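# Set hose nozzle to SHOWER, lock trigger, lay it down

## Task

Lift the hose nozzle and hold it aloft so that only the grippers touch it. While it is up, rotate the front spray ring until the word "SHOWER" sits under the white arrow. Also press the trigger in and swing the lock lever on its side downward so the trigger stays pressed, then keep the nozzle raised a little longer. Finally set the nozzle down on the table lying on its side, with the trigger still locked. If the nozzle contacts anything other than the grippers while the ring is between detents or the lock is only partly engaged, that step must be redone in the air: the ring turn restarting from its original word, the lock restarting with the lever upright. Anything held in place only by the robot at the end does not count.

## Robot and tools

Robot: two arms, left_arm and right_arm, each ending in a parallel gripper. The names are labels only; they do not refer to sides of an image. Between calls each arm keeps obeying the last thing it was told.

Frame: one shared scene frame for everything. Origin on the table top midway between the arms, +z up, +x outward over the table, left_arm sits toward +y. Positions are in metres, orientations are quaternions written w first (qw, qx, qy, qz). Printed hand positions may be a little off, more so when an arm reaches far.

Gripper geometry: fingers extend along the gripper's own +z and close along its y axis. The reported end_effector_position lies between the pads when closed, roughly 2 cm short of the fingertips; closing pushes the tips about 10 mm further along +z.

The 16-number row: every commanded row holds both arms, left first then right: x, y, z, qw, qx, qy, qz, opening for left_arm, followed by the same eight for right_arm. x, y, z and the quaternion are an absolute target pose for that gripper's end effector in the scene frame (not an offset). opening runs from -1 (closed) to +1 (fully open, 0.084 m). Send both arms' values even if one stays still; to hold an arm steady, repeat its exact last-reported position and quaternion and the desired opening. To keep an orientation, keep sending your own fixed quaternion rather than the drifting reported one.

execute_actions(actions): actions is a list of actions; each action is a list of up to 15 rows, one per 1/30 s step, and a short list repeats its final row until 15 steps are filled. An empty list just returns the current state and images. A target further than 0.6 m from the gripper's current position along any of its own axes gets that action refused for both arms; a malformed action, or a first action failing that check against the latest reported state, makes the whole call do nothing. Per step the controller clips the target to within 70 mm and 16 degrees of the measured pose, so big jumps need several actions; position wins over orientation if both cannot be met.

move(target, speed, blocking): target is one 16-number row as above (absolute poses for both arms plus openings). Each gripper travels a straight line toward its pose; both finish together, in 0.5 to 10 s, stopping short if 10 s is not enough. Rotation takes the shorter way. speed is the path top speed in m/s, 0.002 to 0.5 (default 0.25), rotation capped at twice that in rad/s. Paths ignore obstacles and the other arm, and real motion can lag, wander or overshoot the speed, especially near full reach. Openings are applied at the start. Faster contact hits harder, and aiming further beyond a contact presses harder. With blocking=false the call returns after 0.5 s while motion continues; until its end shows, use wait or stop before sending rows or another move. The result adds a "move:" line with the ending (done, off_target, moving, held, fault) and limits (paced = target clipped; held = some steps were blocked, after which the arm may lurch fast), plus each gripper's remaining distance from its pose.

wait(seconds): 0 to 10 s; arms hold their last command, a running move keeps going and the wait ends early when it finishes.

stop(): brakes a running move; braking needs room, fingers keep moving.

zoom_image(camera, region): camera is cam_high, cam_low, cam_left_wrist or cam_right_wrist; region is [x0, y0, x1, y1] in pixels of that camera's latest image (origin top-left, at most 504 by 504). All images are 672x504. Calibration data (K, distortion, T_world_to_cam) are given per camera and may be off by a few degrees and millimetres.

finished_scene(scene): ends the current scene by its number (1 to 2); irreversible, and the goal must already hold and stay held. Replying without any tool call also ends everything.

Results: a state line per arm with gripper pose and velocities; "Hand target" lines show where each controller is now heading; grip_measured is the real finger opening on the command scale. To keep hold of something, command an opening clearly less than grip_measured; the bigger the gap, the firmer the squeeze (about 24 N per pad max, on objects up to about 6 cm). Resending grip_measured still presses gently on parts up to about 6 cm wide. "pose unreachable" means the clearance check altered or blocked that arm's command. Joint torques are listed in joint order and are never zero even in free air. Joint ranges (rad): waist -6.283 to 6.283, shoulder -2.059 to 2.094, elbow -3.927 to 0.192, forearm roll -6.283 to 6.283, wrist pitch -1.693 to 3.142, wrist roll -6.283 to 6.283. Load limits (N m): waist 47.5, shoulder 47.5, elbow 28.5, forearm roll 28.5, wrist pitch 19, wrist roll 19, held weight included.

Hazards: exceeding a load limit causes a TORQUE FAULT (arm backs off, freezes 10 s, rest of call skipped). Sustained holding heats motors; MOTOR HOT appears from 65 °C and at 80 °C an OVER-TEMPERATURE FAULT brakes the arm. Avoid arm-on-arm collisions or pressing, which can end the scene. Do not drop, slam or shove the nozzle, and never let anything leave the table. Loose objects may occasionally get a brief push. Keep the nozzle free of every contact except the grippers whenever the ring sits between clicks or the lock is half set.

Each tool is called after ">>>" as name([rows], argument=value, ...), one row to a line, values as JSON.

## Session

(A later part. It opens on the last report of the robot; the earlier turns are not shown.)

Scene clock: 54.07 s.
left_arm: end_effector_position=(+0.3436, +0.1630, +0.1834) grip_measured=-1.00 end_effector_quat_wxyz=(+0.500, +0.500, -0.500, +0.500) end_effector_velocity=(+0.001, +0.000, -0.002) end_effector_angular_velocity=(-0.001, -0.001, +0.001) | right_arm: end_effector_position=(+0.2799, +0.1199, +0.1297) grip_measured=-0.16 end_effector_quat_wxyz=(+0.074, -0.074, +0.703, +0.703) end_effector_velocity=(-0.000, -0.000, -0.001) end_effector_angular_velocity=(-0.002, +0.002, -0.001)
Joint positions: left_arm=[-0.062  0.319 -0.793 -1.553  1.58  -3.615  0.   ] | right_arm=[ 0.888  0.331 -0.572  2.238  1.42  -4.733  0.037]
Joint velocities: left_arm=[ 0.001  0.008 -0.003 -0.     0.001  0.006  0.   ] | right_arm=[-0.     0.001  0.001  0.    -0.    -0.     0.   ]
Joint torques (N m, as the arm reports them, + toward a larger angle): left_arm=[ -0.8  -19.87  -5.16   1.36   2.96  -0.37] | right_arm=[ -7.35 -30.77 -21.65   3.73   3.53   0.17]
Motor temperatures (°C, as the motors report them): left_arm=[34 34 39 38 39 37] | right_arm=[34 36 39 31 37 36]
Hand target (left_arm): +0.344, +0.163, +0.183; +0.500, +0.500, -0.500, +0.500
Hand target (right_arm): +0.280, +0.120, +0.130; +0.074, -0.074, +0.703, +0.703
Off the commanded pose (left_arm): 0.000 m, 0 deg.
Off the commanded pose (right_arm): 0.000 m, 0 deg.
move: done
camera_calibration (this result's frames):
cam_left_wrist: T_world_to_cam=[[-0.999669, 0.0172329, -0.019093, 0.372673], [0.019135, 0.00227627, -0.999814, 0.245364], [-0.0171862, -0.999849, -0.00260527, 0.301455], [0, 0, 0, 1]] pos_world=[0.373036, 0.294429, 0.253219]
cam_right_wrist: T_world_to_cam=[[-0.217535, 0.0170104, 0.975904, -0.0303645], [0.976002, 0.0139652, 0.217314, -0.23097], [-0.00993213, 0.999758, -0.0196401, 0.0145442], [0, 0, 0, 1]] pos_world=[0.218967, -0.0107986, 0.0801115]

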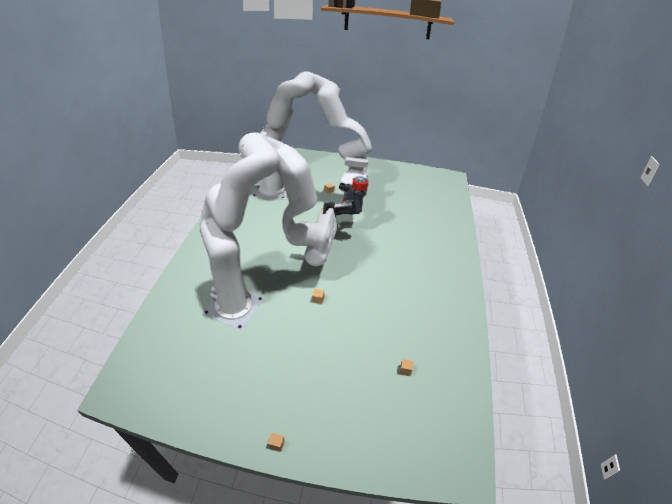

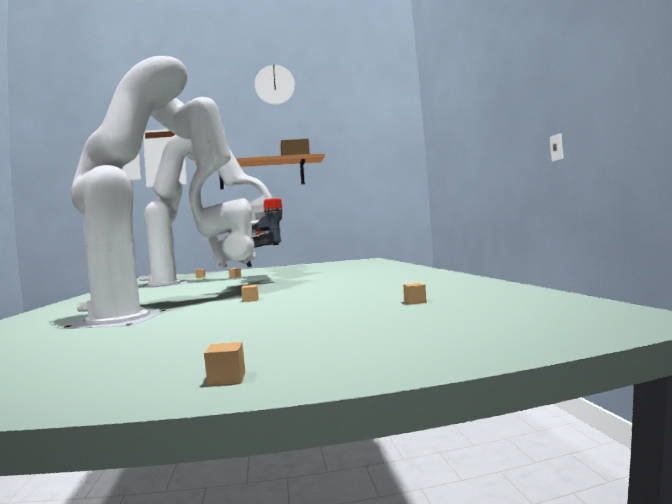

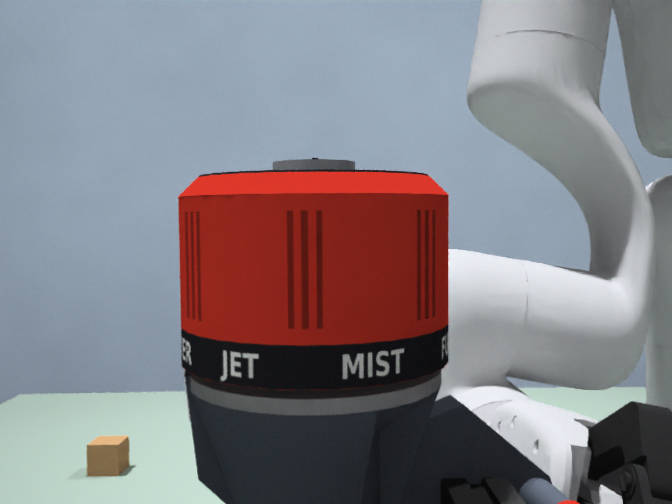

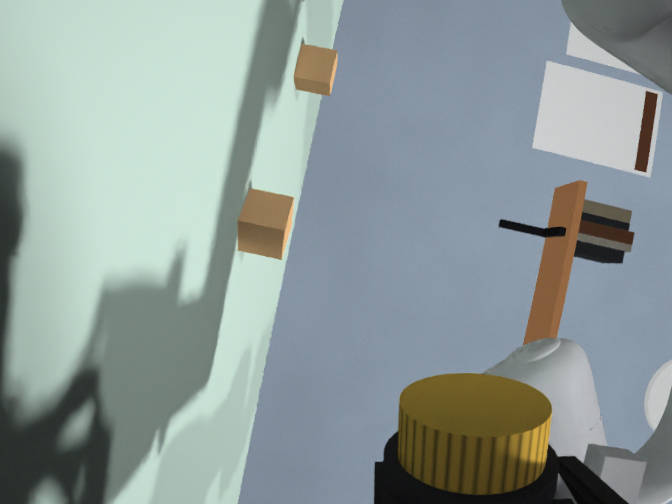

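Force is rising; back off and look.

>>> move(target=[0.347,0.163,0.184,0.5,0.5,-0.5,0.5,-1,0.28,0.12,0.13,0.074,-0.074,0.703,0.703,-1], speed=0.015)

>>> move(target=[0.335,0.3,0.15,0.5,0.5,-0.5,0.5,-1,0.28,0.12,0.13,0.074,-0.074,0.703,0.703,-1], speed=0.08)

>>> zoom_image(camera="cam_left_wrist", region=[200,200,600,500])

Scene clock: 55.57 s.
left_arm: end_effector_position=(+0.3460, +0.1627, +0.1834) grip_measured=-1.00 end_effector_quat_wxyz=(+0.501, +0.500, -0.500, +0.499) end_effector_velocity=(+0.002, +0.000, +0.001) end_effector_angular_velocity=(-0.000, +0.000, +0.001) | right_arm: end_effector_position=(+0.2809, +0.1202, +0.1307) grip_measured=-0.17 end_effector_quat_wxyz=(+0.075, -0.074, +0.703, +0.704) end_effector_velocity=(-0.001, -0.001, -0.001) end_effector_angular_velocity=(-0.002, +0.002, +0.001)
Joint positions: left_arm=[-0.062  0.325 -0.802 -1.552  1.58  -3.621  0.   ] | right_arm=[ 0.887  0.33  -0.573  2.238  1.42  -4.733  0.037]
Joint velocities: left_arm=[ 0.001  0.003 -0.006 -0.     0.    -0.003  0.   ] | right_arm=[ 0.     0.     0.002 -0.001 -0.    -0.    -0.   ]
Joint torques (N m, as the arm reports them, + toward a larger angle): left_arm=[  0.35 -20.95  -6.89   0.01   2.59  -0.42] | right_arm=[ -4.33 -29.3  -18.78   1.84   3.35  -0.11]
Motor temperatures (°C, as the motors report them): left_arm=[34 34 39 38 39 37] | right_arm=[34 36 39 31 37 36]
Hand target (left_arm): +0.347, +0.163, +0.184; +0.500, +0.500, -0.500, +0.500
Hand target (right_arm): +0.280, +0.120, +0.130; +0.074, -0.074, +0.703, +0.703
Off the commanded pose (left_arm): 0.001 m, 0 deg.
Off the commanded pose (right_arm): 0.001 m, 0 deg.
move: done
camera_calibration (this result's frames):
cam_left_wrist: T_world_to_cam=[[-0.999681, 0.0185776, -0.0171244, 0.374522], [0.0171712, 0.00236114, -0.99985, 0.246031], [-0.0185344, -0.999825, -0.00267939, 0.301676], [0, 0, 0, 1]] pos_world=[0.375769, 0.294084, 0.253216]
cam_right_wrist: T_world_to_cam=[[-0.219024, 0.0153342, 0.975599, -0.0304532], [0.975684, 0.012038, 0.218853, -0.232095], [-0.00838835, 0.99981, -0.0175979, 0.0135759], [0, 0, 0, 1]] pos_world=[0.219895, -0.0103124, 0.0807438]

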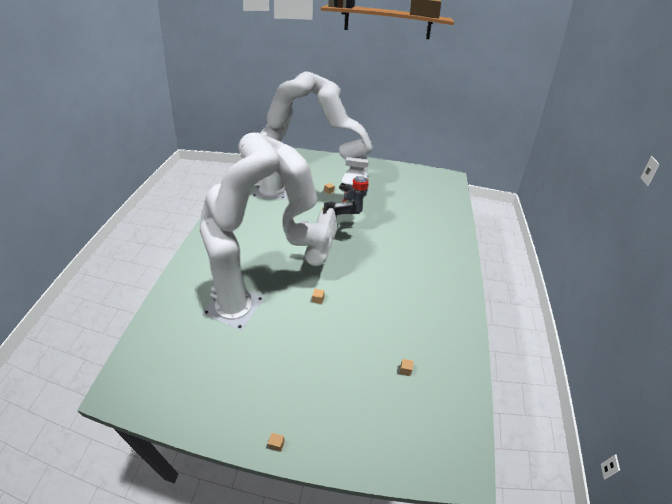

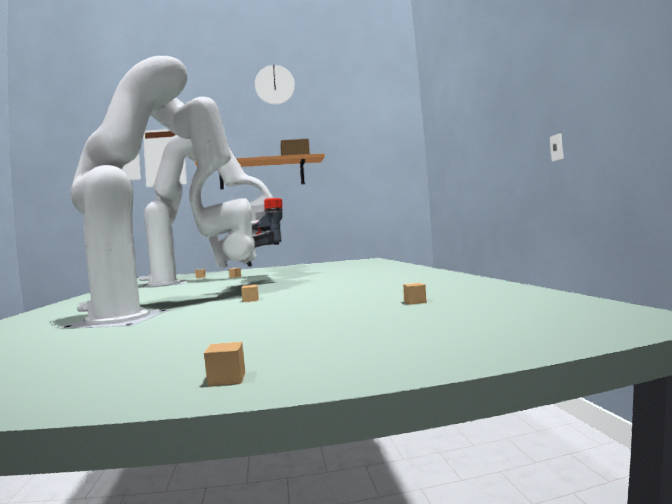

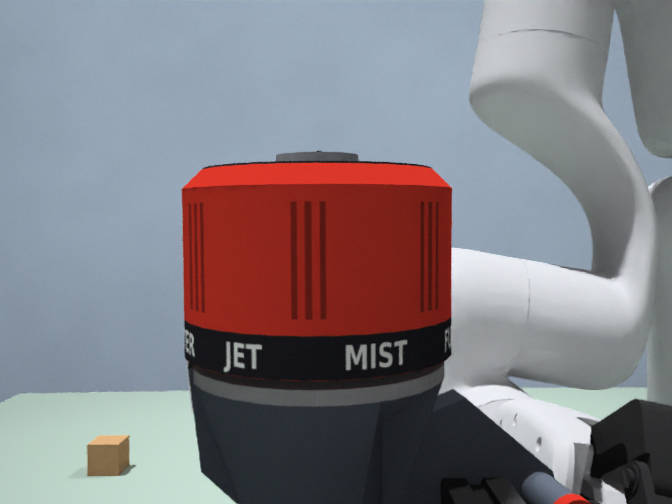

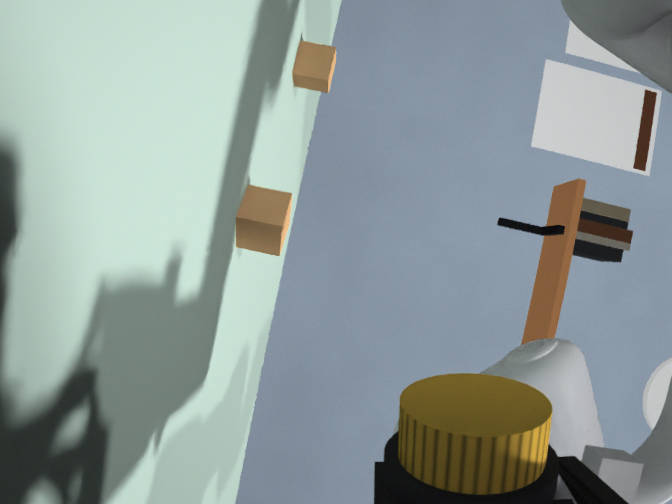

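Scene clock: 57.83 s.
left_arm: end_effector_position=(+0.3352, +0.2997, +0.1500) grip_measured=-1.00 end_effector_quat_wxyz=(+0.500, +0.500, -0.500, +0.500) end_effector_velocity=(-0.000, +0.002, -0.001) end_effector_angular_velocity=(-0.000, +0.000, -0.001) | right_arm: end_effector_position=(+0.2800, +0.1200, +0.1300) grip_measured=-0.17 end_effector_quat_wxyz=(+0.074, -0.074, +0.703, +0.703) end_effector_velocity=(+0.000, +0.000, +0.000) end_effector_angular_velocity=(+0.000, -0.000, -0.000)
Joint positions: left_arm=[ 0.297  0.461 -0.896 -1.223  1.727 -3.549  0.   ] | right_arm=[ 0.888  0.331 -0.572  2.238  1.42  -4.733  0.037]
Joint velocities: left_arm=[ 0.004  0.003 -0.003  0.005  0.002  0.     0.   ] | right_arm=[ 0.     0.    -0.001  0.     0.     0.     0.   ]
Joint torques (N m, as the arm reports them, + toward a larger angle): left_arm=[  1.57 -23.28  -7.47  -0.83   2.42  -0.39] | right_arm=[ -2.29 -27.01 -15.19   0.16   2.97  -0.47]
Motor temperatures (°C, as the motors report them): left_arm=[34 34 39 38 39 37] | right_arm=[34 36 39 31 37 36]
Hand target (left_arm): +0.335, +0.300, +0.150; +0.500, +0.500, -0.500, +0.500
Hand target (right_arm): +0.280, +0.120, +0.130; +0.074, -0.074, +0.703, +0.703
Off the commanded pose (left_arm): 0.000 m, 0 deg.
Off the commanded pose (right_arm): 0.000 m, 0 deg.
move: done
camera_calibration (this result's frames):
cam_left_wrist: T_world_to_cam=[[-0.99967, 0.0176313, -0.0186945, 0.361064], [0.0187486, 0.00290773, -0.99982, 0.211731], [-0.0175738, -0.99984, -0.00323733, 0.438068], [0, 0, 0, 1]] pos_world=[0.364673, 0.431016, 0.219861]
cam_right_wrist: T_world_to_cam=[[-0.218015, 0.0164603, 0.975806, -0.0303765], [0.975895, 0.0138075, 0.217802, -0.231177], [-0.00988832, 0.999769, -0.0190738, 0.0143553], [0, 0, 0, 1]] pos_world=[0.219124, -0.01066, 0.0802662]

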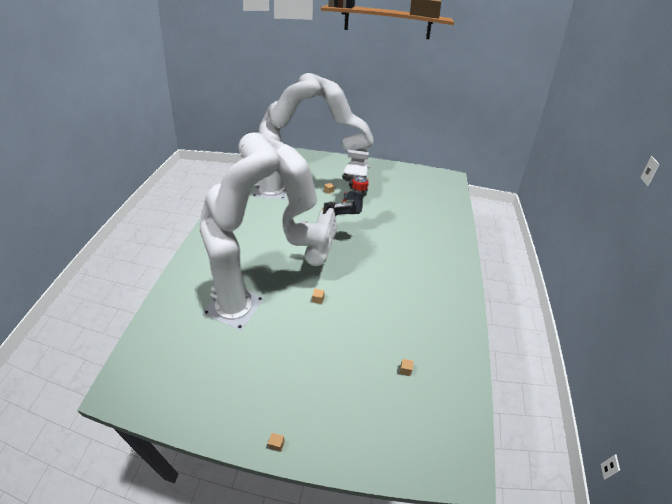

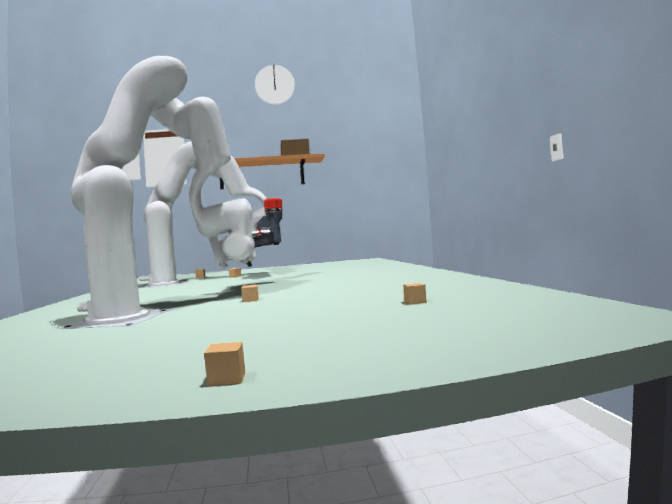

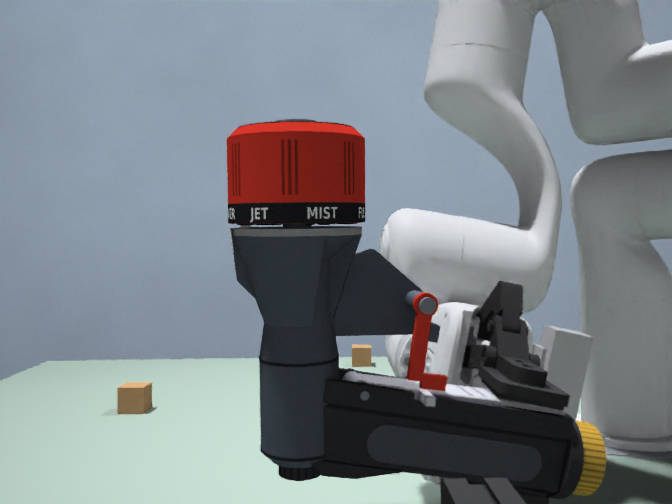

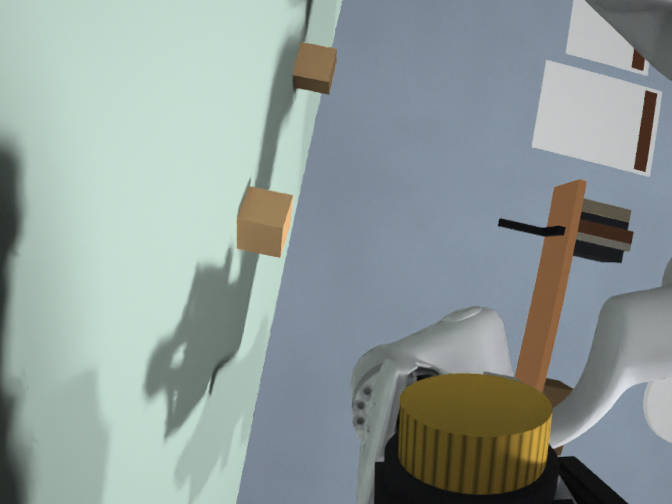

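Region (200, 200, 600, 500) of cam_left_wrist's 672x504 image, scaled by 1.260, with more detail than that image has; it fills the top 378 rows of this view, and the rest is white.

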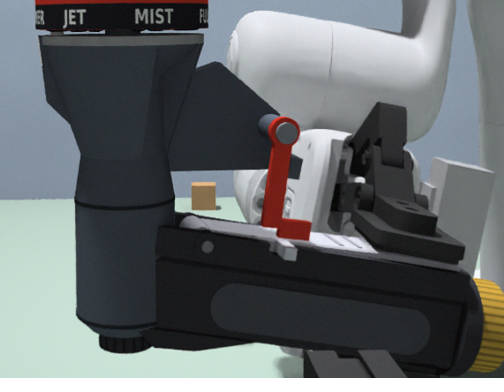

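>>> move(target=[0.3,0.36,0.25,0.5,0.5,-0.5,0.5,-1,0.38,-0.06,0.13,0.104,-0.104,0.99,-0.011,-1], speed=0.2)

>>> move(target=[0.3,0.36,0.25,0.5,0.5,-0.5,0.5,-1,0.38,-0.06,0.055,0.104,-0.104,0.99,-0.011,-1], speed=0.06)

>>> zoom_image(camera="cam_low", region=[200,200,400,320])

Scene clock: 63.93 s.
left_arm: end_effector_position=(+0.3000, +0.3599, +0.2499) grip_measured=-1.00 end_effector_quat_wxyz=(+0.500, +0.500, -0.500, +0.500) end_effector_velocity=(-0.000, +0.000, +0.001) end_effector_angular_velocity=(-0.001, -0.001, +0.000) | right_arm: end_effector_position=(+0.3807, -0.0597, +0.1300) grip_measured=-0.17 end_effector_quat_wxyz=(+0.103, -0.105, +0.989, -0.010) end_effector_velocity=(-0.001, -0.000, -0.001) end_effector_angular_velocity=(-0.012, -0.000, -0.003)
Joint positions: left_arm=[ 0.494  0.183 -0.842 -1.097  1.91  -3.718  0.   ] | right_arm=[ 0.893 -0.101 -0.677 -0.222  0.627 -2.497  0.037]
Joint velocities: left_arm=[ 0.001 -0.001 -0.    -0.     0.001 -0.     0.   ] | right_arm=[ 0.005  0.005 -0.006 -0.015  0.012  0.018  0.   ]
Joint torques (N m, as the arm reports them, + toward a larger angle): left_arm=[  1.9  -20.3   -8.87  -1.36   2.23  -0.33] | right_arm=[ -2.48 -23.57 -24.23  -0.76  -3.04  -0.27]
Motor temperatures (°C, as the motors report them): left_arm=[34 34 38 38 39 37] | right_arm=[34 36 39 31 37 36]
Hand target (left_arm): +0.300, +0.360, +0.250; +0.500, +0.500, -0.500, +0.500
Hand target (right_arm): +0.381, -0.060, +0.130; +0.103, -0.105, +0.989, -0.011
Off the commanded pose (left_arm): 0.000 m, 0 deg.
Off the commanded pose (right_arm): 0.001 m, 0 deg.
move: done
camera_calibration (this result's frames):
cam_left_wrist: T_world_to_cam=[[-0.999686, 0.0167907, -0.0185804, 0.327028], [0.0186203, 0.0022222, -0.999824, 0.312363], [-0.0167465, -0.999857, -0.00253416, 0.497528], [0, 0, 0, 1]] pos_world=[0.329441, 0.491271, 0.319645]
cam_right_wrist: T_world_to_cam=[[-0.212048, 0.975426, -0.0598251, 0.184108], [0.957413, 0.219627, 0.187415, -0.303644], [0.195948, -0.0175364, -0.980457, 0.180854], [0, 0, 0, 1]] pos_world=[0.294314, -0.109724, 0.245241]

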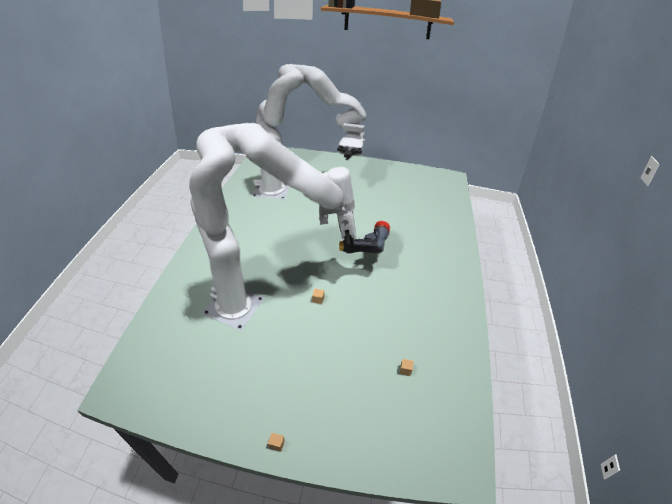

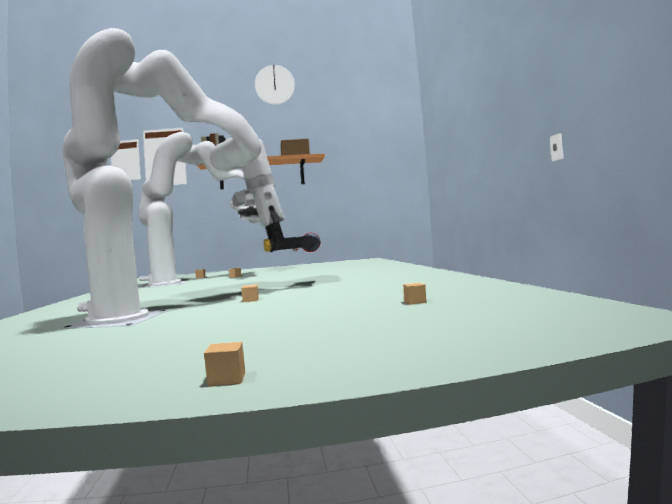

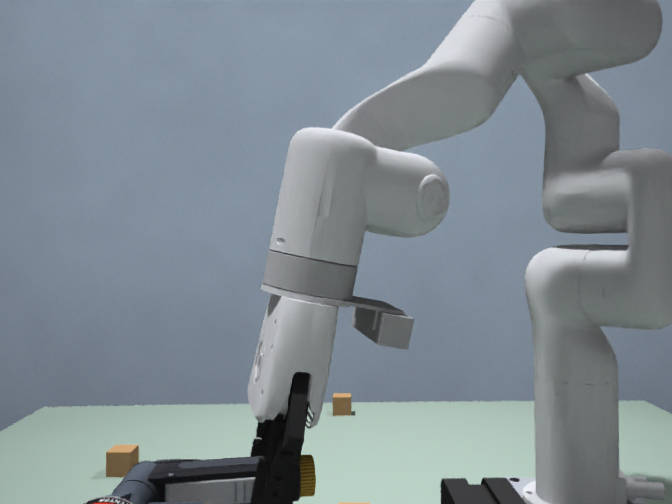

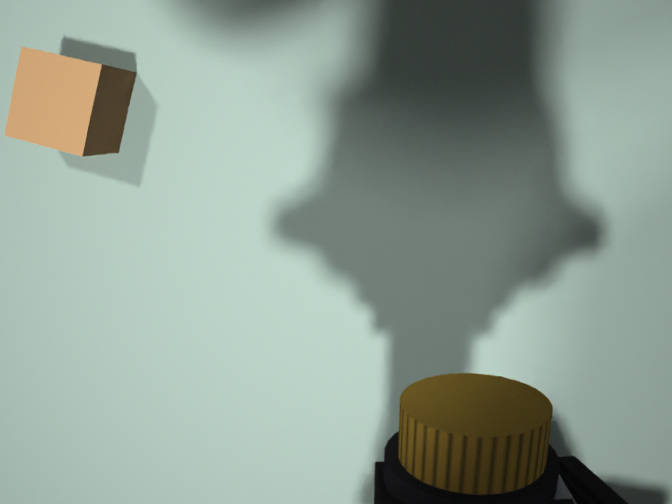

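Scene clock: 65.63 s.
left_arm: end_effector_position=(+0.3000, +0.3600, +0.2500) grip_measured=-1.00 end_effector_quat_wxyz=(+0.500, +0.500, -0.500, +0.500) end_effector_velocity=(-0.000, +0.000, +0.000) end_effector_angular_velocity=(-0.000, +0.000, +0.001) | right_arm: end_effector_position=(+0.3801, -0.0598, +0.0554) grip_measured=-0.17 end_effector_quat_wxyz=(+0.104, -0.104, +0.989, -0.011) end_effector_velocity=(+0.000, -0.000, -0.003) end_effector_angular_velocity=(-0.001, -0.001, -0.000)
Joint positions: left_arm=[ 0.494  0.183 -0.842 -1.097  1.911 -3.718  0.   ] | right_arm=[ 0.871  0.087 -0.63  -0.338  0.397 -2.385  0.037]
Joint velocities: left_arm=[ 0.001 -0.     0.     0.     0.     0.     0.   ] | right_arm=[-0.001  0.007  0.    -0.009 -0.007  0.009 -0.   ]
Joint torques (N m, as the arm reports them, + toward a larger angle): left_arm=[  1.71 -20.27  -8.96  -1.2    2.22  -0.29] | right_arm=[ -2.17 -26.75 -21.37  -0.36  -3.01  -0.32]
Motor temperatures (°C, as the motors report them): left_arm=[34 34 38 38 39 37] | right_arm=[34 36 40 31 37 36]
Hand target (left_arm): +0.300, +0.360, +0.250; +0.500, +0.500, -0.500, +0.500
Hand target (right_arm): +0.380, -0.060, +0.055; +0.104, -0.104, +0.989, -0.011
Off the commanded pose (left_arm): 0.000 m, 0 deg.
Off the commanded pose (right_arm): 0.000 m, 0 deg.
move: done
camera_calibration (this result's frames):
cam_left_wrist: T_world_to_cam=[[-0.999675, 0.0172432, -0.018771, 0.326884], [0.018813, 0.00227895, -0.99982, 0.312425], [-0.0171973, -0.999849, -0.00260261, 0.497809], [0, 0, 0, 1]] pos_world=[0.329461, 0.491385, 0.319801]
cam_right_wrist: T_world_to_cam=[[-0.209507, 0.975895, -0.0611147, 0.178826], [0.957507, 0.217426, 0.189492, -0.289442], [0.198212, -0.0188179, -0.979979, 0.106936], [0, 0, 0, 1]] pos_world=[0.293412, -0.109571, 0.170571]

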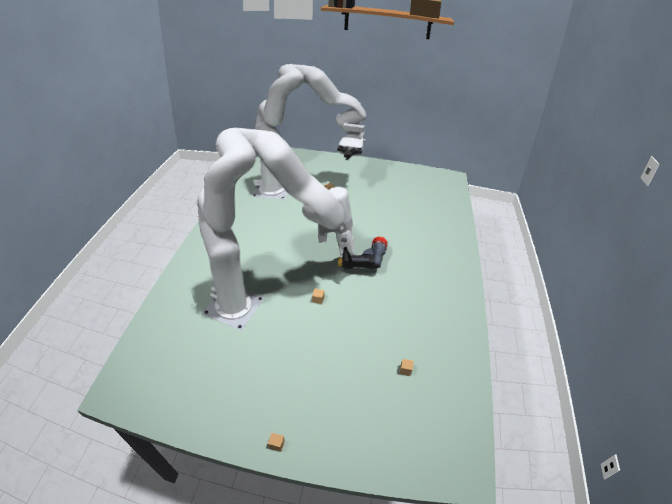

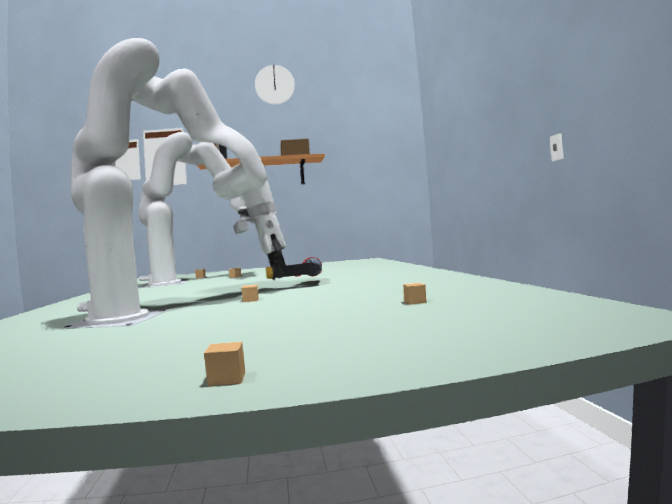

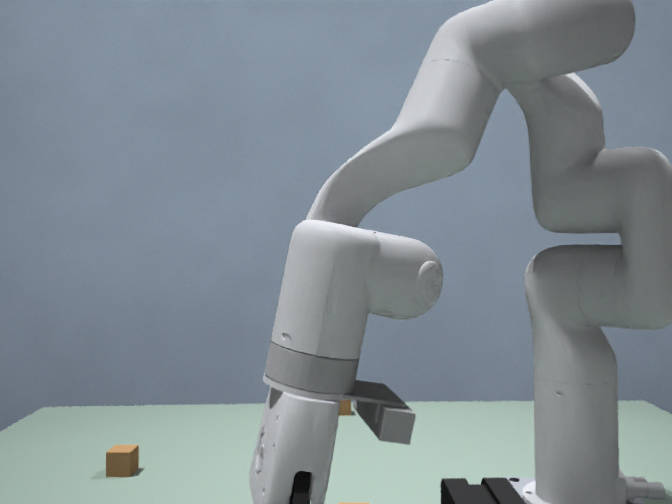

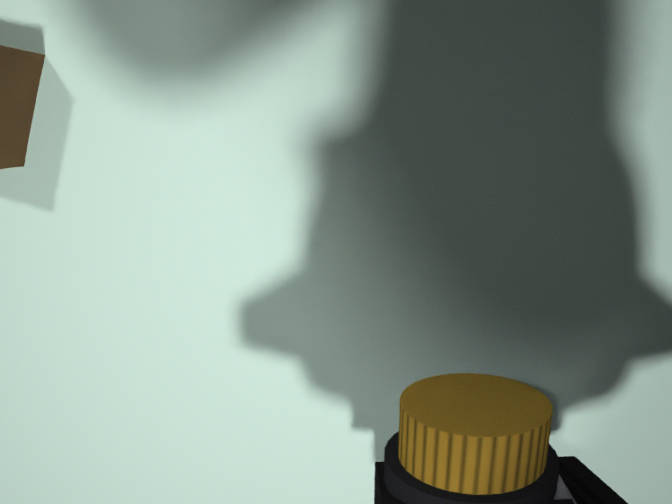

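Region (200, 200, 400, 320) of cam_low's 672x504 image, scaled by 2.520, with more detail than that image has; it fills the top 302 rows of this view, and the rest is white.

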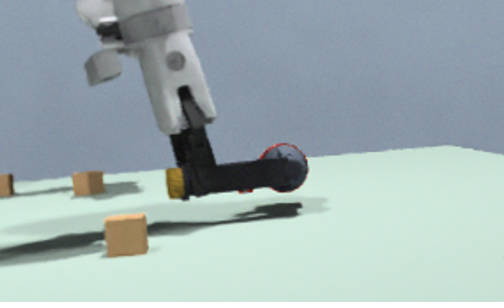

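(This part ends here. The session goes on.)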